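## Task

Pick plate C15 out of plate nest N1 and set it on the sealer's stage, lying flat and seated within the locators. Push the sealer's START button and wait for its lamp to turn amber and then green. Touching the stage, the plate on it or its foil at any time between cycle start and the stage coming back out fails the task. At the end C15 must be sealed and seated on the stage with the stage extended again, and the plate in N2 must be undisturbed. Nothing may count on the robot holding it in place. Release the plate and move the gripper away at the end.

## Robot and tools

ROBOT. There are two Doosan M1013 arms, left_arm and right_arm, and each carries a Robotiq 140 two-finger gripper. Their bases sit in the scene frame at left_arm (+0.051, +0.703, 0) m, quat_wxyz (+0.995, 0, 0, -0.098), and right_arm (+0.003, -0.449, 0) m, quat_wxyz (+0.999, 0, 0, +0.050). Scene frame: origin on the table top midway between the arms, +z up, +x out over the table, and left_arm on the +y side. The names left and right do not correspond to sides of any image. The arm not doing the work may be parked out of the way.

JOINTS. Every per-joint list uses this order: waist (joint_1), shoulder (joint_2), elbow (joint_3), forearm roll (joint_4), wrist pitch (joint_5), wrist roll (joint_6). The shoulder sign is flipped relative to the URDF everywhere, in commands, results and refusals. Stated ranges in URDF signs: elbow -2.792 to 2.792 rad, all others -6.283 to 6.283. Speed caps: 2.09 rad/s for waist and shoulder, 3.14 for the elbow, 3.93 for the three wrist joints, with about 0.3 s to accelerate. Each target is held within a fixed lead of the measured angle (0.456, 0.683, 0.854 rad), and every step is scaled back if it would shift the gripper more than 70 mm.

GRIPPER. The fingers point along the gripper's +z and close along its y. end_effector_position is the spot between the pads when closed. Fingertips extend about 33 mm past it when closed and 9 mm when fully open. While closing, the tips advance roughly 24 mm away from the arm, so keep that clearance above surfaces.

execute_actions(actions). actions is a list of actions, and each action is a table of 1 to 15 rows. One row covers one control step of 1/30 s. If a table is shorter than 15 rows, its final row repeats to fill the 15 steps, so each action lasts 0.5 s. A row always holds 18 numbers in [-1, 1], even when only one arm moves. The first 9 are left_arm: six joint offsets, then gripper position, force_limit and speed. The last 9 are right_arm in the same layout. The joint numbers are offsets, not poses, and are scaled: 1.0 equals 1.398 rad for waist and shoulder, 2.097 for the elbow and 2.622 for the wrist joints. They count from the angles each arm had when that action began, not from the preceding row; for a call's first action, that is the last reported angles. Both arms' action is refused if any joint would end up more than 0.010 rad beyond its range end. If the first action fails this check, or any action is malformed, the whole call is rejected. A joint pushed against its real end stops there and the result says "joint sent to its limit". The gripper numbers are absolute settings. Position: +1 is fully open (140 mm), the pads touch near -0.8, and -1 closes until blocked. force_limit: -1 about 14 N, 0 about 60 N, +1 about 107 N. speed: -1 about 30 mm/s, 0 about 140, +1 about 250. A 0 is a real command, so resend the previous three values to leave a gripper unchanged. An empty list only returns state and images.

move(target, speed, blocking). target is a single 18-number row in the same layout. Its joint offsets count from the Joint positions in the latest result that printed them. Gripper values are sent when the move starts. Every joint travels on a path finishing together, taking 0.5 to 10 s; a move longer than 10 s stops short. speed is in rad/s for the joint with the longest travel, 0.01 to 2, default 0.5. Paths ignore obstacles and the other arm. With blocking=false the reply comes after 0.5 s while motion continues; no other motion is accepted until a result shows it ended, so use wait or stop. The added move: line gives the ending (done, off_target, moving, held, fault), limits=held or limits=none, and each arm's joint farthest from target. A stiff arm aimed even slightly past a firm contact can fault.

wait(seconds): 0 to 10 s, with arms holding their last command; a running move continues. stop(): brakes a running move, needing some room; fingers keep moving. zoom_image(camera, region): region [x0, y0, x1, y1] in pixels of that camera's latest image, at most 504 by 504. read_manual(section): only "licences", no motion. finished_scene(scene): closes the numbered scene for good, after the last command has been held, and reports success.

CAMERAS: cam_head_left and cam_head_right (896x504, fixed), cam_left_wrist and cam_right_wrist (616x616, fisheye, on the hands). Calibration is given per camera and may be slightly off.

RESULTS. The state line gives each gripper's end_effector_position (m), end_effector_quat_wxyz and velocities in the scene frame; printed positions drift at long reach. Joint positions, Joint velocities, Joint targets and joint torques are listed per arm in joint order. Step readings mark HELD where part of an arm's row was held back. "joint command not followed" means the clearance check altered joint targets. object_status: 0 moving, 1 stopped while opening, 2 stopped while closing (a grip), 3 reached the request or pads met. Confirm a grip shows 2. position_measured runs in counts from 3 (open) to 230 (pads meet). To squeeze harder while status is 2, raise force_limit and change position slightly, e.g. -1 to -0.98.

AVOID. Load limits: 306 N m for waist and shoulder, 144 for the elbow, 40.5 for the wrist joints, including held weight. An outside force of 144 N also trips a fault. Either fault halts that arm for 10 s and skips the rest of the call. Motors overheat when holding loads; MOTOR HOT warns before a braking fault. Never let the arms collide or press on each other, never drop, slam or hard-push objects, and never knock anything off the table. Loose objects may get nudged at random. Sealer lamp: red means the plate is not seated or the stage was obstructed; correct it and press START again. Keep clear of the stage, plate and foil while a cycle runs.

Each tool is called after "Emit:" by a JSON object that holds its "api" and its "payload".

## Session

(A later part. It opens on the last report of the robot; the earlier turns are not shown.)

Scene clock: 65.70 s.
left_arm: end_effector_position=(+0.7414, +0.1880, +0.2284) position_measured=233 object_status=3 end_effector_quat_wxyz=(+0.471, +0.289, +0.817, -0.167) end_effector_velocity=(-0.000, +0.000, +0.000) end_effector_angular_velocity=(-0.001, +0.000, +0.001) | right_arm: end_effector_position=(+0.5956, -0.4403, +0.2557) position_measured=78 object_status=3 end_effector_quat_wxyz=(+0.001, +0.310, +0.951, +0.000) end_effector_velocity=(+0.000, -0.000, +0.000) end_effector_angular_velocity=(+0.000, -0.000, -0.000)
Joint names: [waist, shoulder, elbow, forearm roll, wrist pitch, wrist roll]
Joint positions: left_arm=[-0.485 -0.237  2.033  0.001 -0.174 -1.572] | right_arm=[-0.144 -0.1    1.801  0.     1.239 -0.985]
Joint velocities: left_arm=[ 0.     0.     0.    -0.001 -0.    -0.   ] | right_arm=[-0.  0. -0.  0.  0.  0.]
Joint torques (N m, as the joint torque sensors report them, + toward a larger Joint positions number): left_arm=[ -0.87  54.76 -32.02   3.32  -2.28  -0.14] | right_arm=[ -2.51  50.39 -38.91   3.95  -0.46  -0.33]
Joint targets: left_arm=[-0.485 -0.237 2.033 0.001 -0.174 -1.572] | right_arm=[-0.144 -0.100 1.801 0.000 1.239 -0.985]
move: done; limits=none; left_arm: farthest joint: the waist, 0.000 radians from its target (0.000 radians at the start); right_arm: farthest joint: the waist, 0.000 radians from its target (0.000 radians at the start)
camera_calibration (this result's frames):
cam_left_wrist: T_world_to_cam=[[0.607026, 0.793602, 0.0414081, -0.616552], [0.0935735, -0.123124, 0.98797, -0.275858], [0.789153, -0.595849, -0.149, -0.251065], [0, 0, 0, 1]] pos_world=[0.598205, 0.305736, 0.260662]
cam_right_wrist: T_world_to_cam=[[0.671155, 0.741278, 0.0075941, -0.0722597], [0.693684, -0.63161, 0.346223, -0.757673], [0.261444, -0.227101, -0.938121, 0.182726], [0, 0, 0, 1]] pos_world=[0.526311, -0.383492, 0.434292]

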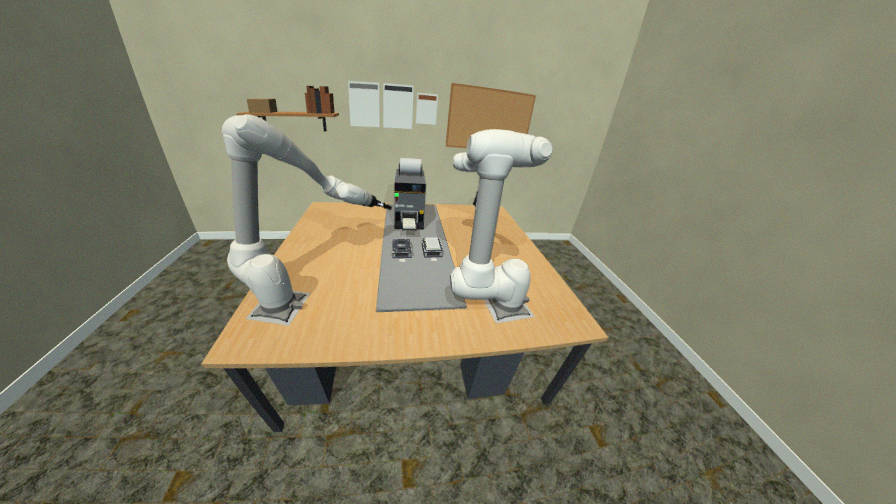

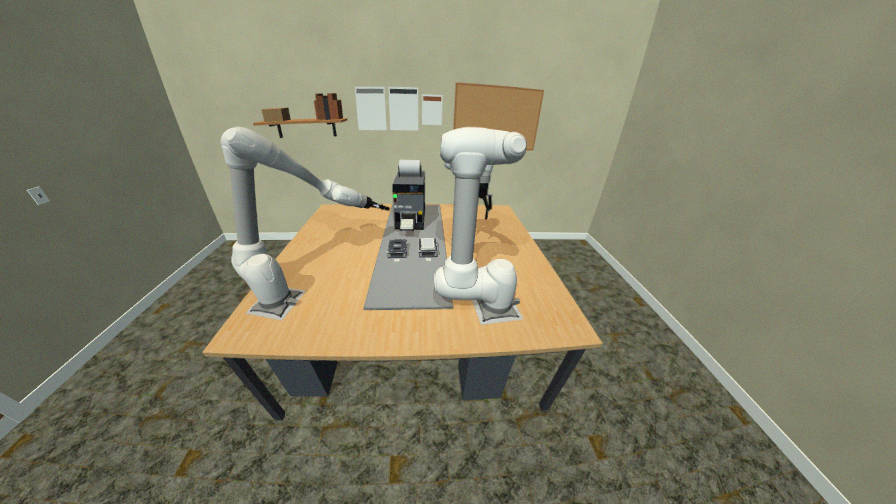

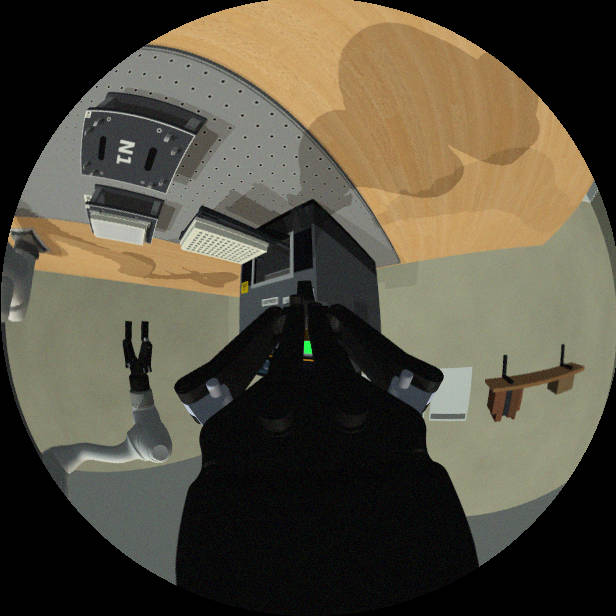

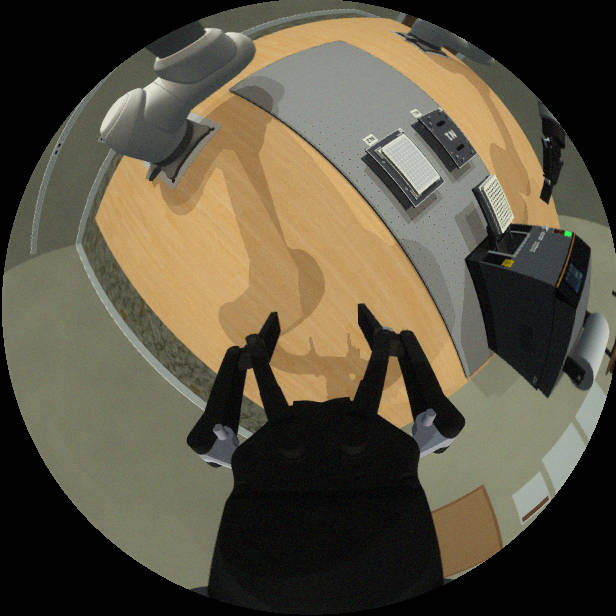

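Emit:
{"api": "move", "payload": {"target": [0.215,0.179,0.076,0,0.034,0,-1,0,0,0.45,0,0,0,0,0,0.4,-0.5,-0.3], "speed": 0.8}}

Emit:
{"api": "move", "payload": {"target": [0,0,0,0,0,0,-1,0,0,0,-0.292,-0.22,0,0.02,0,0.4,-0.5,-0.3], "speed": 0.6}}

Emit:
{"api": "zoom_image", "payload": {"camera": "cam_right_wrist", "region": [260,255,370,365]}}

Scene clock: 69.03 s.
left_arm: end_effector_position=(+0.7492, +0.4611, +0.2865) position_measured=233 object_status=3 end_effector_quat_wxyz=(+0.491, +0.164, +0.850, -0.095) end_effector_velocity=(+0.000, +0.000, +0.001) end_effector_angular_velocity=(+0.000, -0.003, -0.000) | right_arm: end_effector_position=(+0.4770, -0.0935, +0.2557) position_measured=78 object_status=3 end_effector_quat_wxyz=(+0.001, +0.000, +1.000, +0.000) end_effector_velocity=(+0.000, -0.000, +0.000) end_effector_angular_velocity=(+0.001, +0.000, -0.001)
Joint names: [waist, shoulder, elbow, forearm roll, wrist pitch, wrist roll]
Joint positions: left_arm=[-0.184  0.013  2.193  0.001 -0.085 -1.572] | right_arm=[ 0.486 -0.1    1.801  0.     1.239 -0.985]
Joint velocities: left_arm=[ 0.     0.001  0.     0.    -0.002  0.001] | right_arm=[-0.001  0.    -0.     0.001 -0.     0.   ]
Joint torques (N m, as the joint torque sensors report them, + toward a larger Joint positions number): left_arm=[ -1.22  31.88 -34.42   3.56  -2.18  -0.26] | right_arm=[ -2.71  49.25 -39.07   4.03  -0.45  -0.43]
Joint targets: left_arm=[-0.184 0.013 2.193 0.001 -0.085 -1.572] | right_arm=[0.486 -0.100 1.801 0.000 1.239 -0.985]
move: done; limits=none; left_arm: farthest joint: the waist, 0.000 radians from its target (0.300 radians at the start); right_arm: farthest joint: the waist, 0.000 radians from its target (0.629 radians at the start)
camera_calibration (this result's frames):
cam_left_wrist: T_world_to_cam=[[0.344723, 0.93779, 0.0414128, -0.710408], [0.124217, -0.089301, 0.988228, -0.338998], [0.930449, -0.335521, -0.147273, -0.312213], [0, 0, 0, 1]] pos_world=[0.577502, 0.531186, 0.318447]
cam_right_wrist: T_world_to_cam=[[0.10658, 0.994275, 0.00759402, 0.0432033], [0.932524, -0.102605, 0.346224, -0.520903], [0.345021, -0.0298187, -0.938121, 0.271043], [0, 0, 0, 1]] pos_world=[0.387634, -0.0883208, 0.434292]

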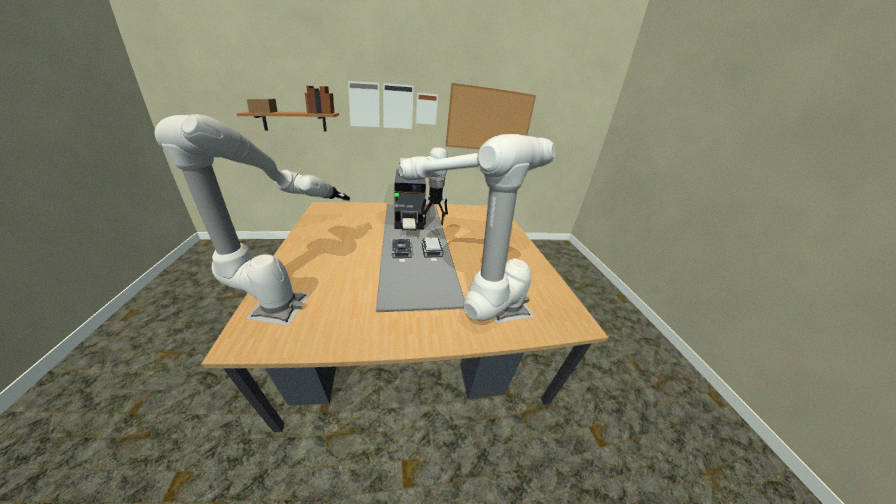

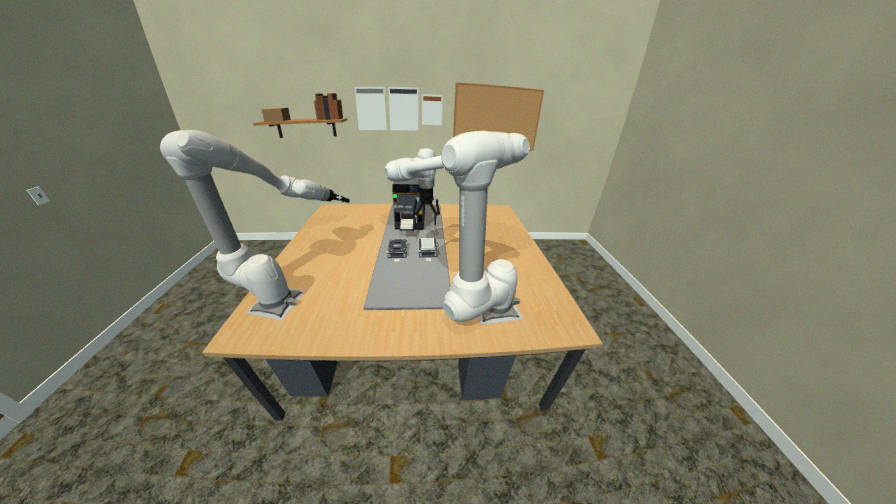

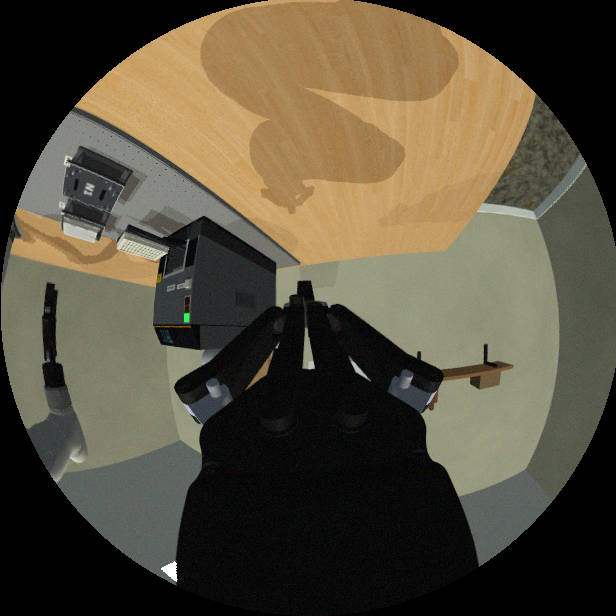

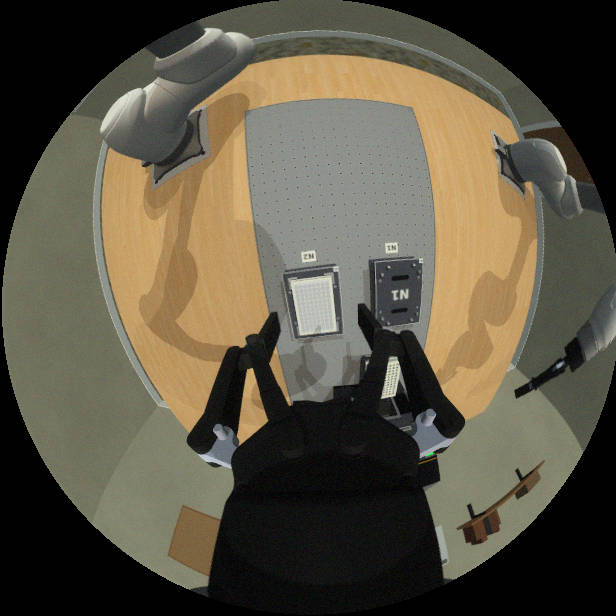

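Scene clock: 70.23 s.
left_arm: end_effector_position=(+0.7492, +0.4611, +0.2865) position_measured=233 object_status=3 end_effector_quat_wxyz=(+0.491, +0.164, +0.850, -0.095) end_effector_velocity=(+0.000, -0.000, -0.000) end_effector_angular_velocity=(+0.000, -0.001, -0.001) | right_arm: end_effector_position=(+0.6845, +0.0441, +0.2087) position_measured=78 object_status=3 end_effector_quat_wxyz=(+0.001, +0.000, +1.000, +0.001) end_effector_velocity=(+0.001, -0.000, +0.000) end_effector_angular_velocity=(+0.000, -0.001, -0.000)
Joint names: [waist, shoulder, elbow, forearm roll, wrist pitch, wrist roll]
Joint positions: left_arm=[-0.184  0.013  2.193  0.001 -0.085 -1.572] | right_arm=[ 0.486 -0.508  1.339  0.     1.292 -0.985]
Joint velocities: left_arm=[ 0.    -0.001  0.     0.001 -0.002  0.   ] | right_arm=[-0.001 -0.    -0.001 -0.    -0.    -0.   ]
Joint torques (N m, as the joint torque sensors report them, + toward a larger Joint positions number): left_arm=[ -0.17  31.07 -34.68   3.68  -2.09  -0.15] | right_arm=[ -2.69  88.39 -39.42   3.98  -0.47  -0.27]
Joint targets: left_arm=[-0.184 0.013 2.193 0.001 -0.085 -1.572] | right_arm=[0.486 -0.508 1.339 0.000 1.292 -0.985]
move: done; limits=none; left_arm: farthest joint: the waist, 0.000 radians from its target (0.000 radians at the start); right_arm: farthest joint: the waist, 0.000 radians from its target (0.000 radians at the start)
camera_calibration (this result's frames):
cam_left_wrist: T_world_to_cam=[[0.344715, 0.937794, 0.0414127, -0.71041], [0.124215, -0.0892988, 0.988229, -0.339], [0.930453, -0.335513, -0.14727, -0.312217], [0, 0, 0, 1]] pos_world=[0.5775, 0.531193, 0.318449]
cam_right_wrist: T_world_to_cam=[[0.10656, 0.994274, 0.00799107, -0.11539], [0.932347, -0.102709, 0.34667, -0.683907], [0.345506, -0.0294907, -0.937953, 0.15909], [0, 0, 0, 1]] pos_world=[0.594968, 0.0491773, 0.387232]

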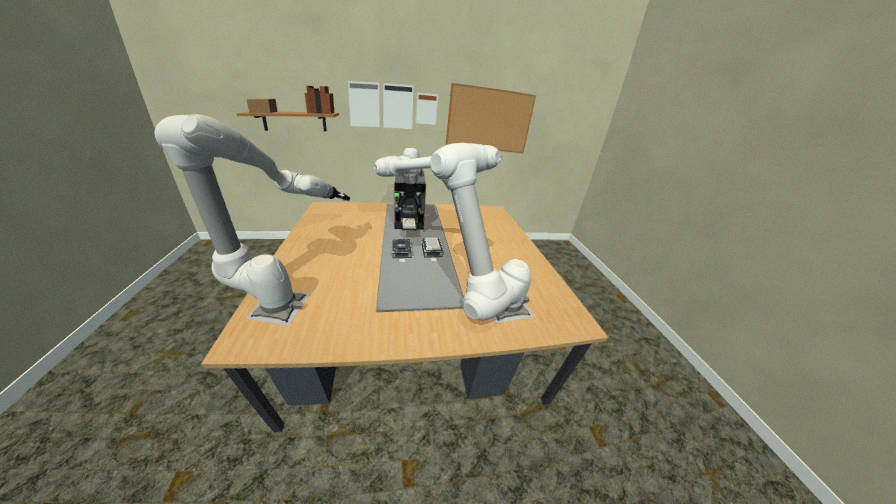

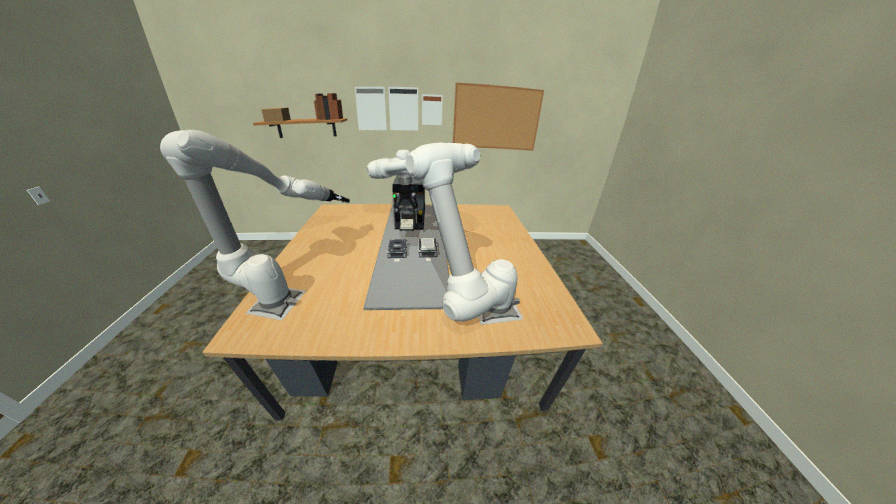

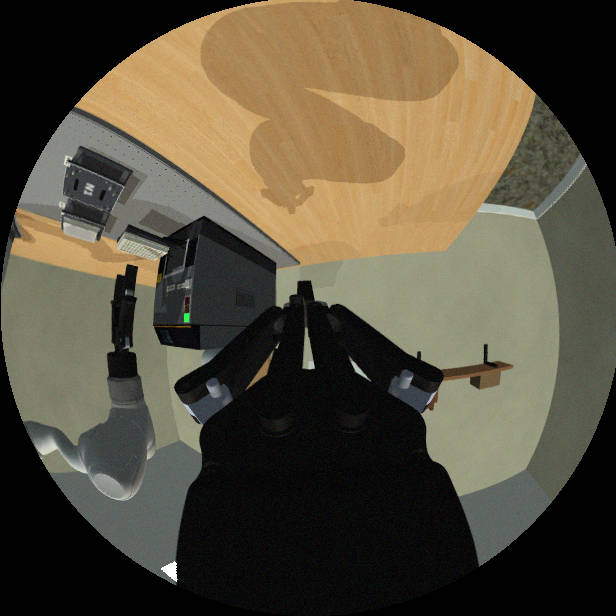

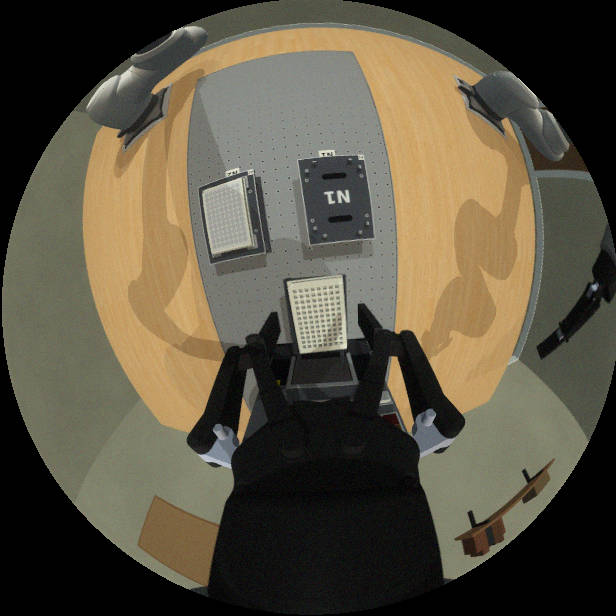

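Region (260, 255, 370, 365) of cam_right_wrist's 616x616 image, scaled by 4.582, with more detail than that image has.

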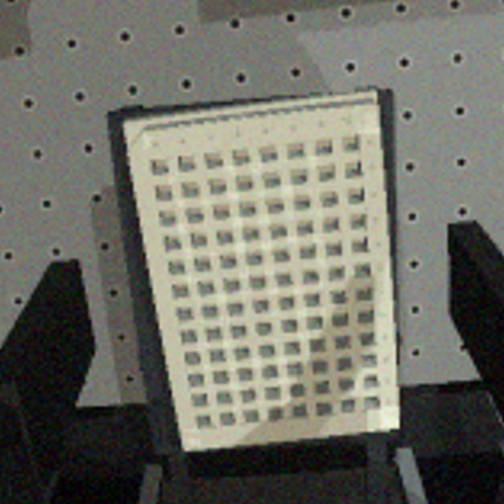

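Emit:
{"api": "execute_actions", "payload": {"actions": []}}

Emit:
{"api": "zoom_image", "payload": {"camera": "cam_right_wrist", "region": [200,200,420,420]}}

Scene clock: 72.07 s.
left_arm: end_effector_position=(+0.7492, +0.4611, +0.2865) position_measured=233 object_status=3 end_effector_quat_wxyz=(+0.491, +0.164, +0.850, -0.095) end_effector_velocity=(-0.000, +0.000, +0.000) end_effector_angular_velocity=(+0.000, -0.001, -0.000) | right_arm: end_effector_position=(+0.6845, +0.0441, +0.2087) position_measured=78 object_status=3 end_effector_quat_wxyz=(+0.001, +0.000, +1.000, +0.001) end_effector_velocity=(-0.000, +0.000, -0.000) end_effector_angular_velocity=(+0.000, +0.000, +0.001)
Joint names: [waist, shoulder, elbow, forearm roll, wrist pitch, wrist roll]
Joint positions: left_arm=[-0.184  0.013  2.193  0.001 -0.085 -1.572] | right_arm=[ 0.486 -0.508  1.339  0.     1.292 -0.985]
Joint velocities: left_arm=[ 0.     0.    -0.    -0.    -0.     0.001] | right_arm=[ 0.    -0.    -0.     0.001  0.    -0.   ]
Joint torques (N m, as the joint torque sensors report them, + toward a larger Joint positions number): left_arm=[ -0.95  30.23 -34.4    3.54  -2.27  -0.22] | right_arm=[ -1.99  88.65 -39.41   4.11  -0.39  -0.25]
Joint targets: left_arm=[-0.184 0.013 2.193 0.001 -0.085 -1.572] | right_arm=[0.486 -0.508 1.339 0.000 1.292 -0.985]
camera_calibration (this result's frames):
cam_left_wrist: T_world_to_cam=[[0.344715, 0.937794, 0.0414127, -0.71041], [0.124215, -0.0892988, 0.988229, -0.339], [0.930453, -0.335513, -0.14727, -0.312217], [0, 0, 0, 1]] pos_world=[0.5775, 0.531193, 0.318449]
cam_right_wrist: T_world_to_cam=[[0.106573, 0.994273, 0.00801953, -0.11541], [0.932332, -0.10273, 0.346703, -0.683935], [0.345541, -0.0294723, -0.937941, 0.159077], [0, 0, 0, 1]] pos_world=[0.594986, 0.049177, 0.387253]

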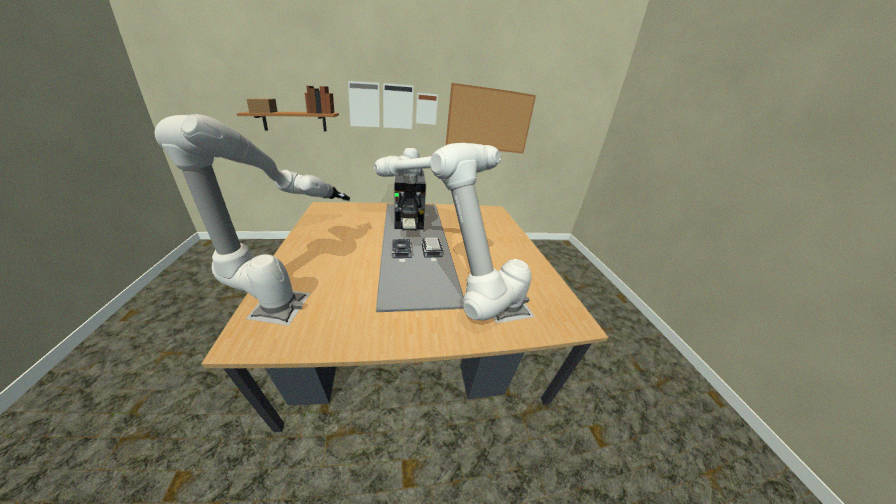

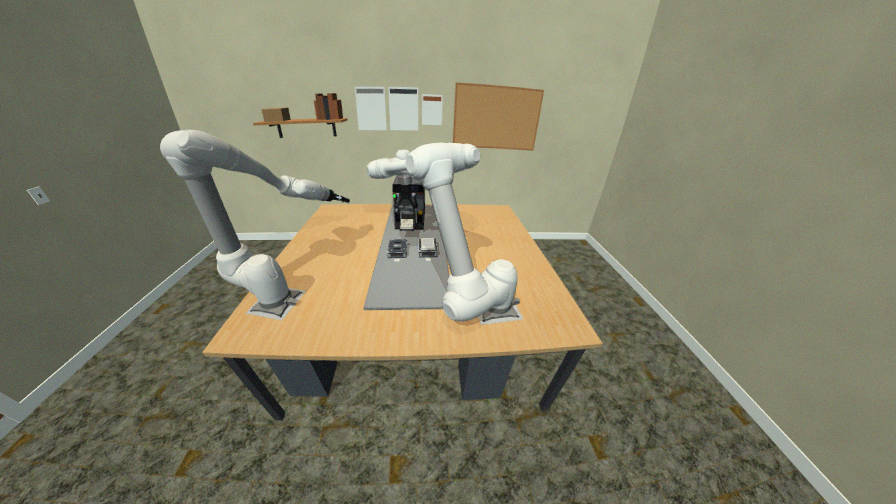

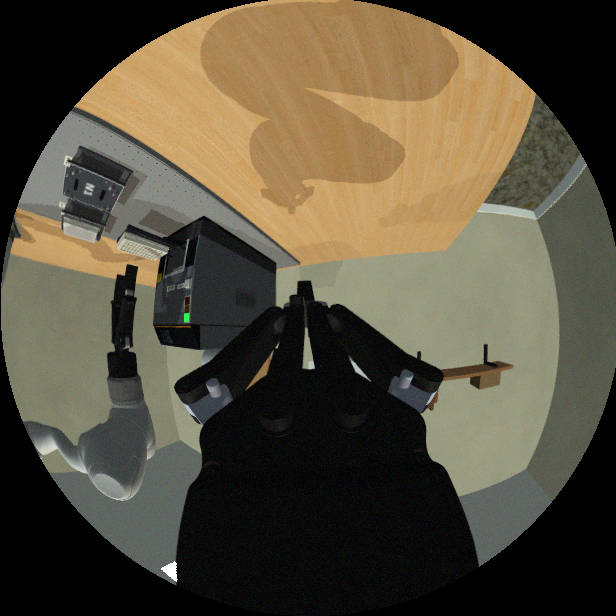

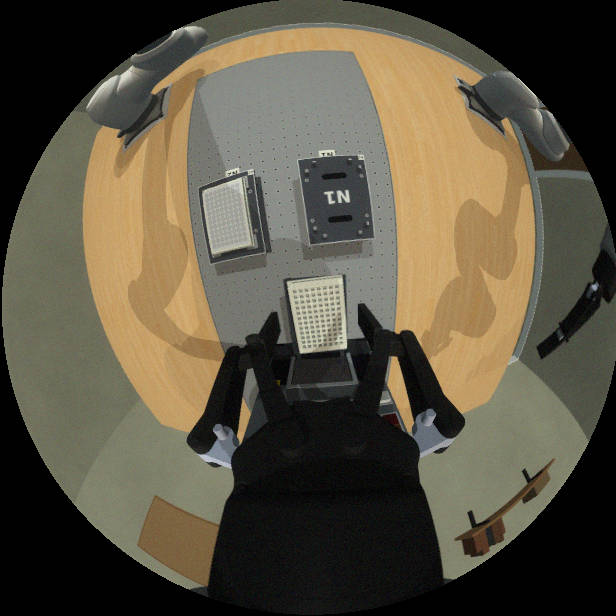

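Region (200, 200, 420, 420) of cam_right_wrist's 616x616 image, scaled by 2.291, with more detail than that image has.

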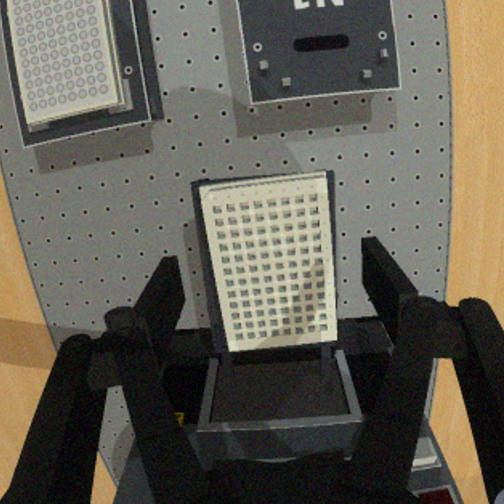

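Emit:
{"api": "move", "payload": {"target": [0,0,0,0,0,0,-1,0,0, 0,-0.021,0.028,0,-0.033,0,0.4,-0.5,-0.3], "speed": 0.15}}

Emit:
{"api": "execute_actions", "payload": {"actions": [[[0,0,0,0,0,0,-1,0,0, 0,0,0,0,0,0,-1,-0.3,-0.6]],[[0,0,0,0,0,0,-1,0,0, 0,0,0,0,0,0,-1,-0.3,-0.6]],[[0,0,0,0,0,0,-1,0,0, 0,0.002,-0.0027,0,0.0032,0,-1,-0.3,-0.6]]]}}

Emit:
{"api": "zoom_image", "payload": {"camera": "cam_right_wrist", "region": [230,250,390,410]}}

Scene clock: 74.00 s.
left_arm: end_effector_position=(+0.7492, +0.4611, +0.2865) position_measured=233 object_status=3 end_effector_quat_wxyz=(+0.491, +0.164, +0.850, -0.095) end_effector_velocity=(-0.000, +0.000, -0.001) end_effector_angular_velocity=(+0.002, +0.001, -0.001) | right_arm: end_effector_position=(+0.6843, +0.0439, +0.1529) position_measured=78 object_status=3 end_effector_quat_wxyz=(+0.000, +0.000, +1.000, +0.000) end_effector_velocity=(-0.000, -0.000, +0.000) end_effector_angular_velocity=(-0.000, +0.000, -0.000)
Joint names: [waist, shoulder, elbow, forearm roll, wrist pitch, wrist roll]
Joint positions: left_arm=[-0.184  0.013  2.193  0.001 -0.085 -1.572] | right_arm=[ 0.486 -0.538  1.398  0.     1.205 -0.985]
Joint velocities: left_arm=[ 0.    -0.     0.     0.001  0.001  0.001] | right_arm=[-0.  0.  0. -0.  0.  0.]
Joint torques (N m, as the joint torque sensors report them, + toward a larger Joint positions number): left_arm=[ -0.52  32.94 -34.98   3.65  -2.07  -0.22] | right_arm=[ -2.63  90.25 -38.05   3.94  -0.27  -0.28]
Joint targets: left_arm=[-0.184 0.013 2.193 0.001 -0.085 -1.572] | right_arm=[0.486 -0.538 1.398 0.000 1.205 -0.985]
move: done; limits=none; left_arm: farthest joint: the waist, 0.000 radians from its target (0.000 radians at the start); right_arm: farthest joint: the waist, 0.000 radians from its target (0.000 radians at the start)
camera_calibration (this result's frames):
cam_left_wrist: T_world_to_cam=[[0.344715, 0.937794, 0.0414129, -0.71041], [0.124222, -0.0893018, 0.988228, -0.338998], [0.930452, -0.335512, -0.147278, -0.312216], [0, 0, 0, 1]] pos_world=[0.577501, 0.531192, 0.318445]
cam_right_wrist: T_world_to_cam=[[0.106589, 0.994278, 0.00703785, -0.11465], [0.932775, -0.102442, 0.345596, -0.66455], [0.34434, -0.0302722, -0.938357, 0.107756], [0, 0, 0, 1]] pos_world=[0.594991, 0.0491779, 0.331587]

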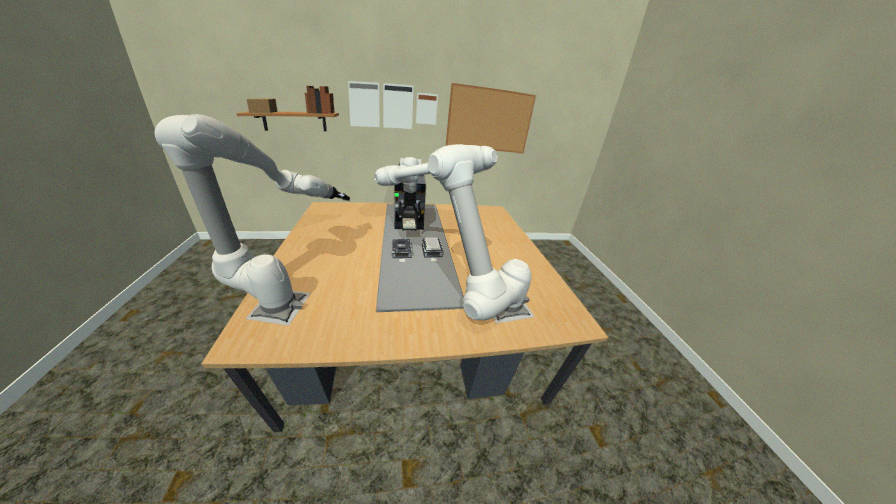

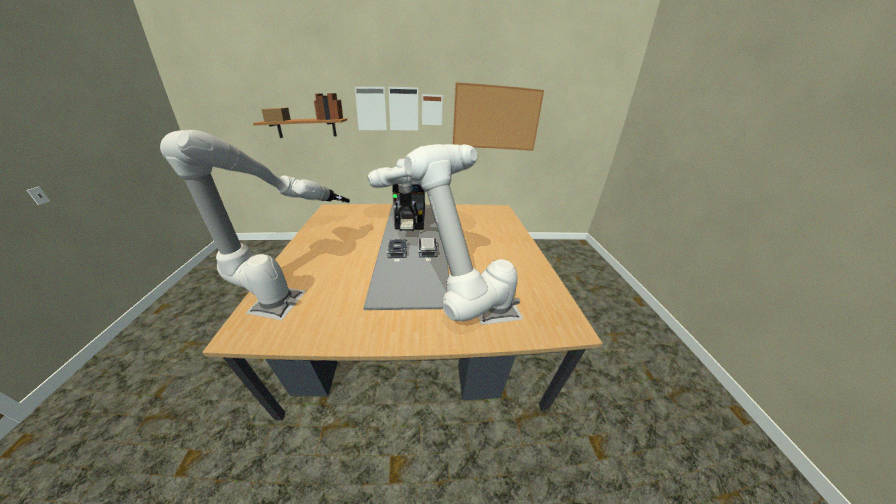

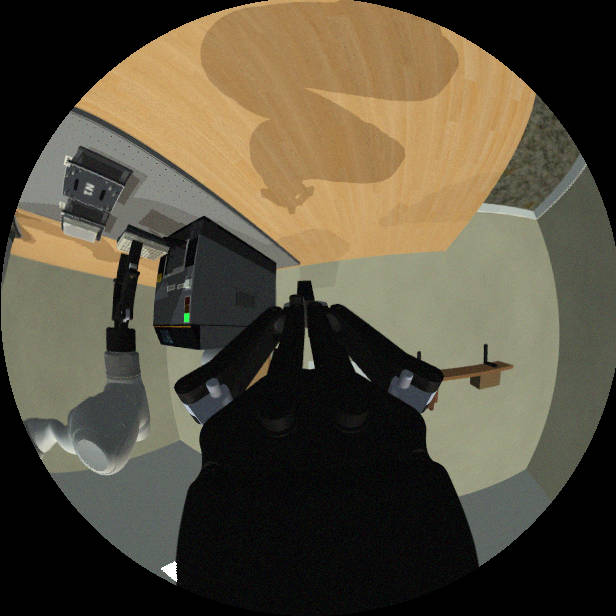

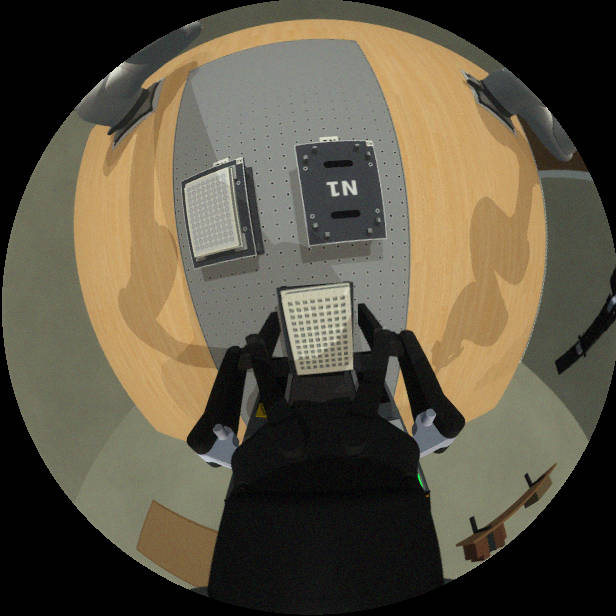

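Scene clock: 75.50 s.
left_arm: end_effector_position=(+0.7492, +0.4611, +0.2865) position_measured=233 object_status=3 end_effector_quat_wxyz=(+0.491, +0.164, +0.850, -0.095) end_effector_velocity=(-0.000, +0.000, +0.000) end_effector_angular_velocity=(+0.002, -0.001, -0.001) | right_arm: end_effector_position=(+0.6846, +0.0443, +0.1583) position_measured=219 object_status=0 end_effector_quat_wxyz=(+0.000, +0.000, +1.000, +0.001) end_effector_velocity=(-0.001, +0.002, +0.000) end_effector_angular_velocity=(+0.001, +0.001, +0.002)
Joint names: [waist, shoulder, elbow, forearm roll, wrist pitch, wrist roll]
Joint positions: left_arm=[-0.184  0.013  2.193  0.001 -0.085 -1.572] | right_arm=[ 0.486 -0.535  1.392  0.     1.213 -0.985]
Joint velocities: left_arm=[0.    0.001 0.    0.    0.    0.002] | right_arm=[ 0.002  0.     0.     0.001 -0.    -0.   ]
Joint torques (N m, as the joint torque sensors report them, + toward a larger Joint positions number): left_arm=[  0.37  31.95 -34.49   3.56  -2.07  -0.12] | right_arm=[ -3.64  87.54 -37.87   3.82  -0.35  -0.25]
Joint targets: left_arm=[-0.184 0.013 2.193 0.001 -0.085 -1.572] | right_arm=[0.486 -0.535 1.392 0.000 1.213 -0.985]
Step readings (joint positions; steps 1 to 15: 1st action; 16 to 30: 2nd action; 31 to 45: 3rd action):
0: left_arm=[-0.184 0.013 2.193 0.001 -0.085 -1.572] | right_arm=[0.486 -0.538 1.398 0.000 1.205 -0.985]
1: left_arm=[-0.184 0.013 2.193 0.001 -0.085 -1.572] | right_arm=[0.486 -0.538 1.398 0.000 1.205 -0.985]
2: left_arm=[-0.184 0.013 2.193 0.001 -0.085 -1.572] | right_arm=[0.486 -0.538 1.398 0.000 1.205 -0.985]
4: left_arm=[-0.184 0.013 2.193 0.001 -0.085 -1.572] | right_arm=[0.486 -0.538 1.398 0.000 1.205 -0.985]
8: left_arm=[-0.184 0.013 2.193 0.001 -0.085 -1.572] | right_arm=[0.486 -0.538 1.398 0.000 1.205 -0.985]
15: left_arm=[-0.184 0.013 2.193 0.001 -0.085 -1.572] | right_arm=[0.486 -0.538 1.398 0.000 1.204 -0.985]
16: left_arm=[-0.184 0.013 2.193 0.001 -0.085 -1.572] | right_arm=[0.486 -0.538 1.398 0.000 1.205 -0.985]
17: left_arm=[-0.184 0.013 2.193 0.001 -0.085 -1.572] | right_arm=[0.486 -0.538 1.398 0.000 1.205 -0.985]
19: left_arm=[-0.184 0.013 2.193 0.001 -0.085 -1.572] | right_arm=[0.486 -0.538 1.398 0.000 1.205 -0.985]
23: left_arm=[-0.184 0.013 2.193 0.001 -0.085 -1.572] | right_arm=[0.486 -0.538 1.398 0.000 1.205 -0.985]
30: left_arm=[-0.184 0.013 2.193 0.001 -0.085 -1.572] | right_arm=[0.486 -0.538 1.398 0.000 1.205 -0.985]
31: left_arm=[-0.184 0.013 2.193 0.001 -0.085 -1.572] | right_arm=[0.486 -0.538 1.398 0.000 1.205 -0.985]
32: left_arm=[-0.184 0.013 2.193 0.001 -0.085 -1.572] | right_arm=[0.486 -0.537 1.395 0.000 1.208 -0.985]
34: left_arm=[-0.184 0.013 2.193 0.001 -0.085 -1.572] | right_arm=[0.486 -0.535 1.393 0.001 1.212 -0.985]
38: left_arm=[-0.184 0.013 2.193 0.001 -0.085 -1.572] | right_arm=[0.486 -0.535 1.392 0.001 1.213 -0.985]
45: Joint positions above
camera_calibration (this result's frames):
cam_left_wrist: T_world_to_cam=[[0.344715, 0.937793, 0.0414131, -0.71041], [0.124222, -0.089302, 0.988228, -0.338998], [0.930452, -0.335512, -0.147279, -0.312216], [0, 0, 0, 1]] pos_world=[0.577501, 0.531192, 0.318445]
cam_right_wrist: T_world_to_cam=[[0.106618, 0.994269, 0.0078434, -0.115254], [0.932604, -0.102734, 0.345971, -0.666614], [0.344794, -0.0295718, -0.938213, 0.112366], [0, 0, 0, 1]] pos_world=[0.595232, 0.0494326, 0.336956]

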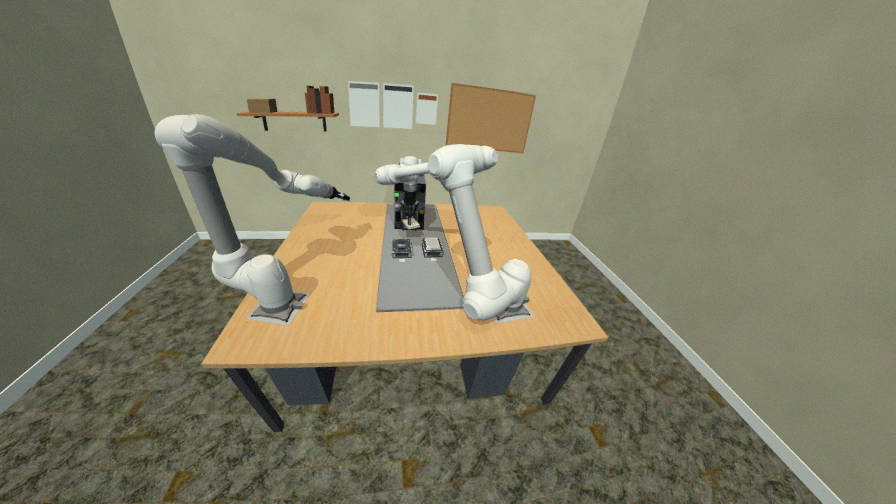

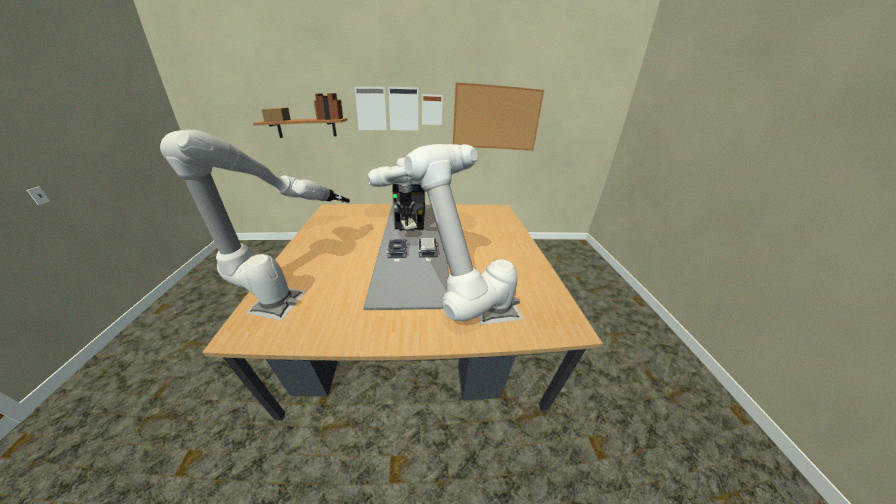

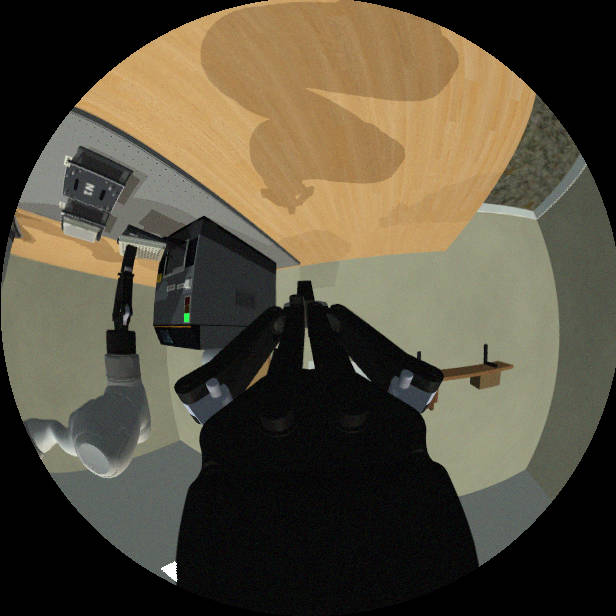

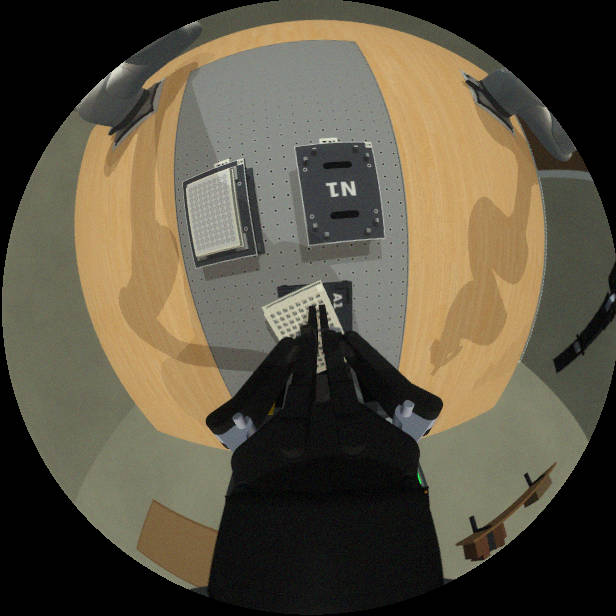

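Region (230, 250, 390, 410) of cam_right_wrist's 616x616 image, scaled by 3.150, with more detail than that image has.

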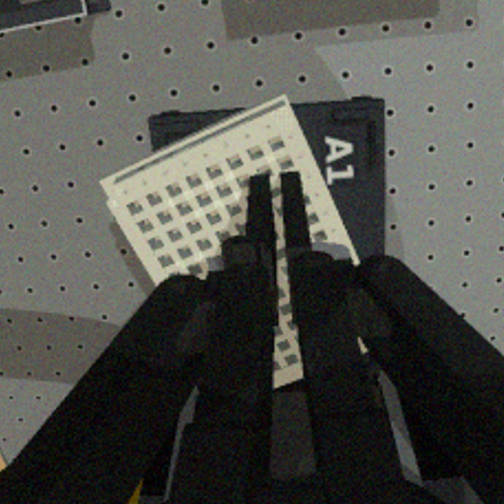

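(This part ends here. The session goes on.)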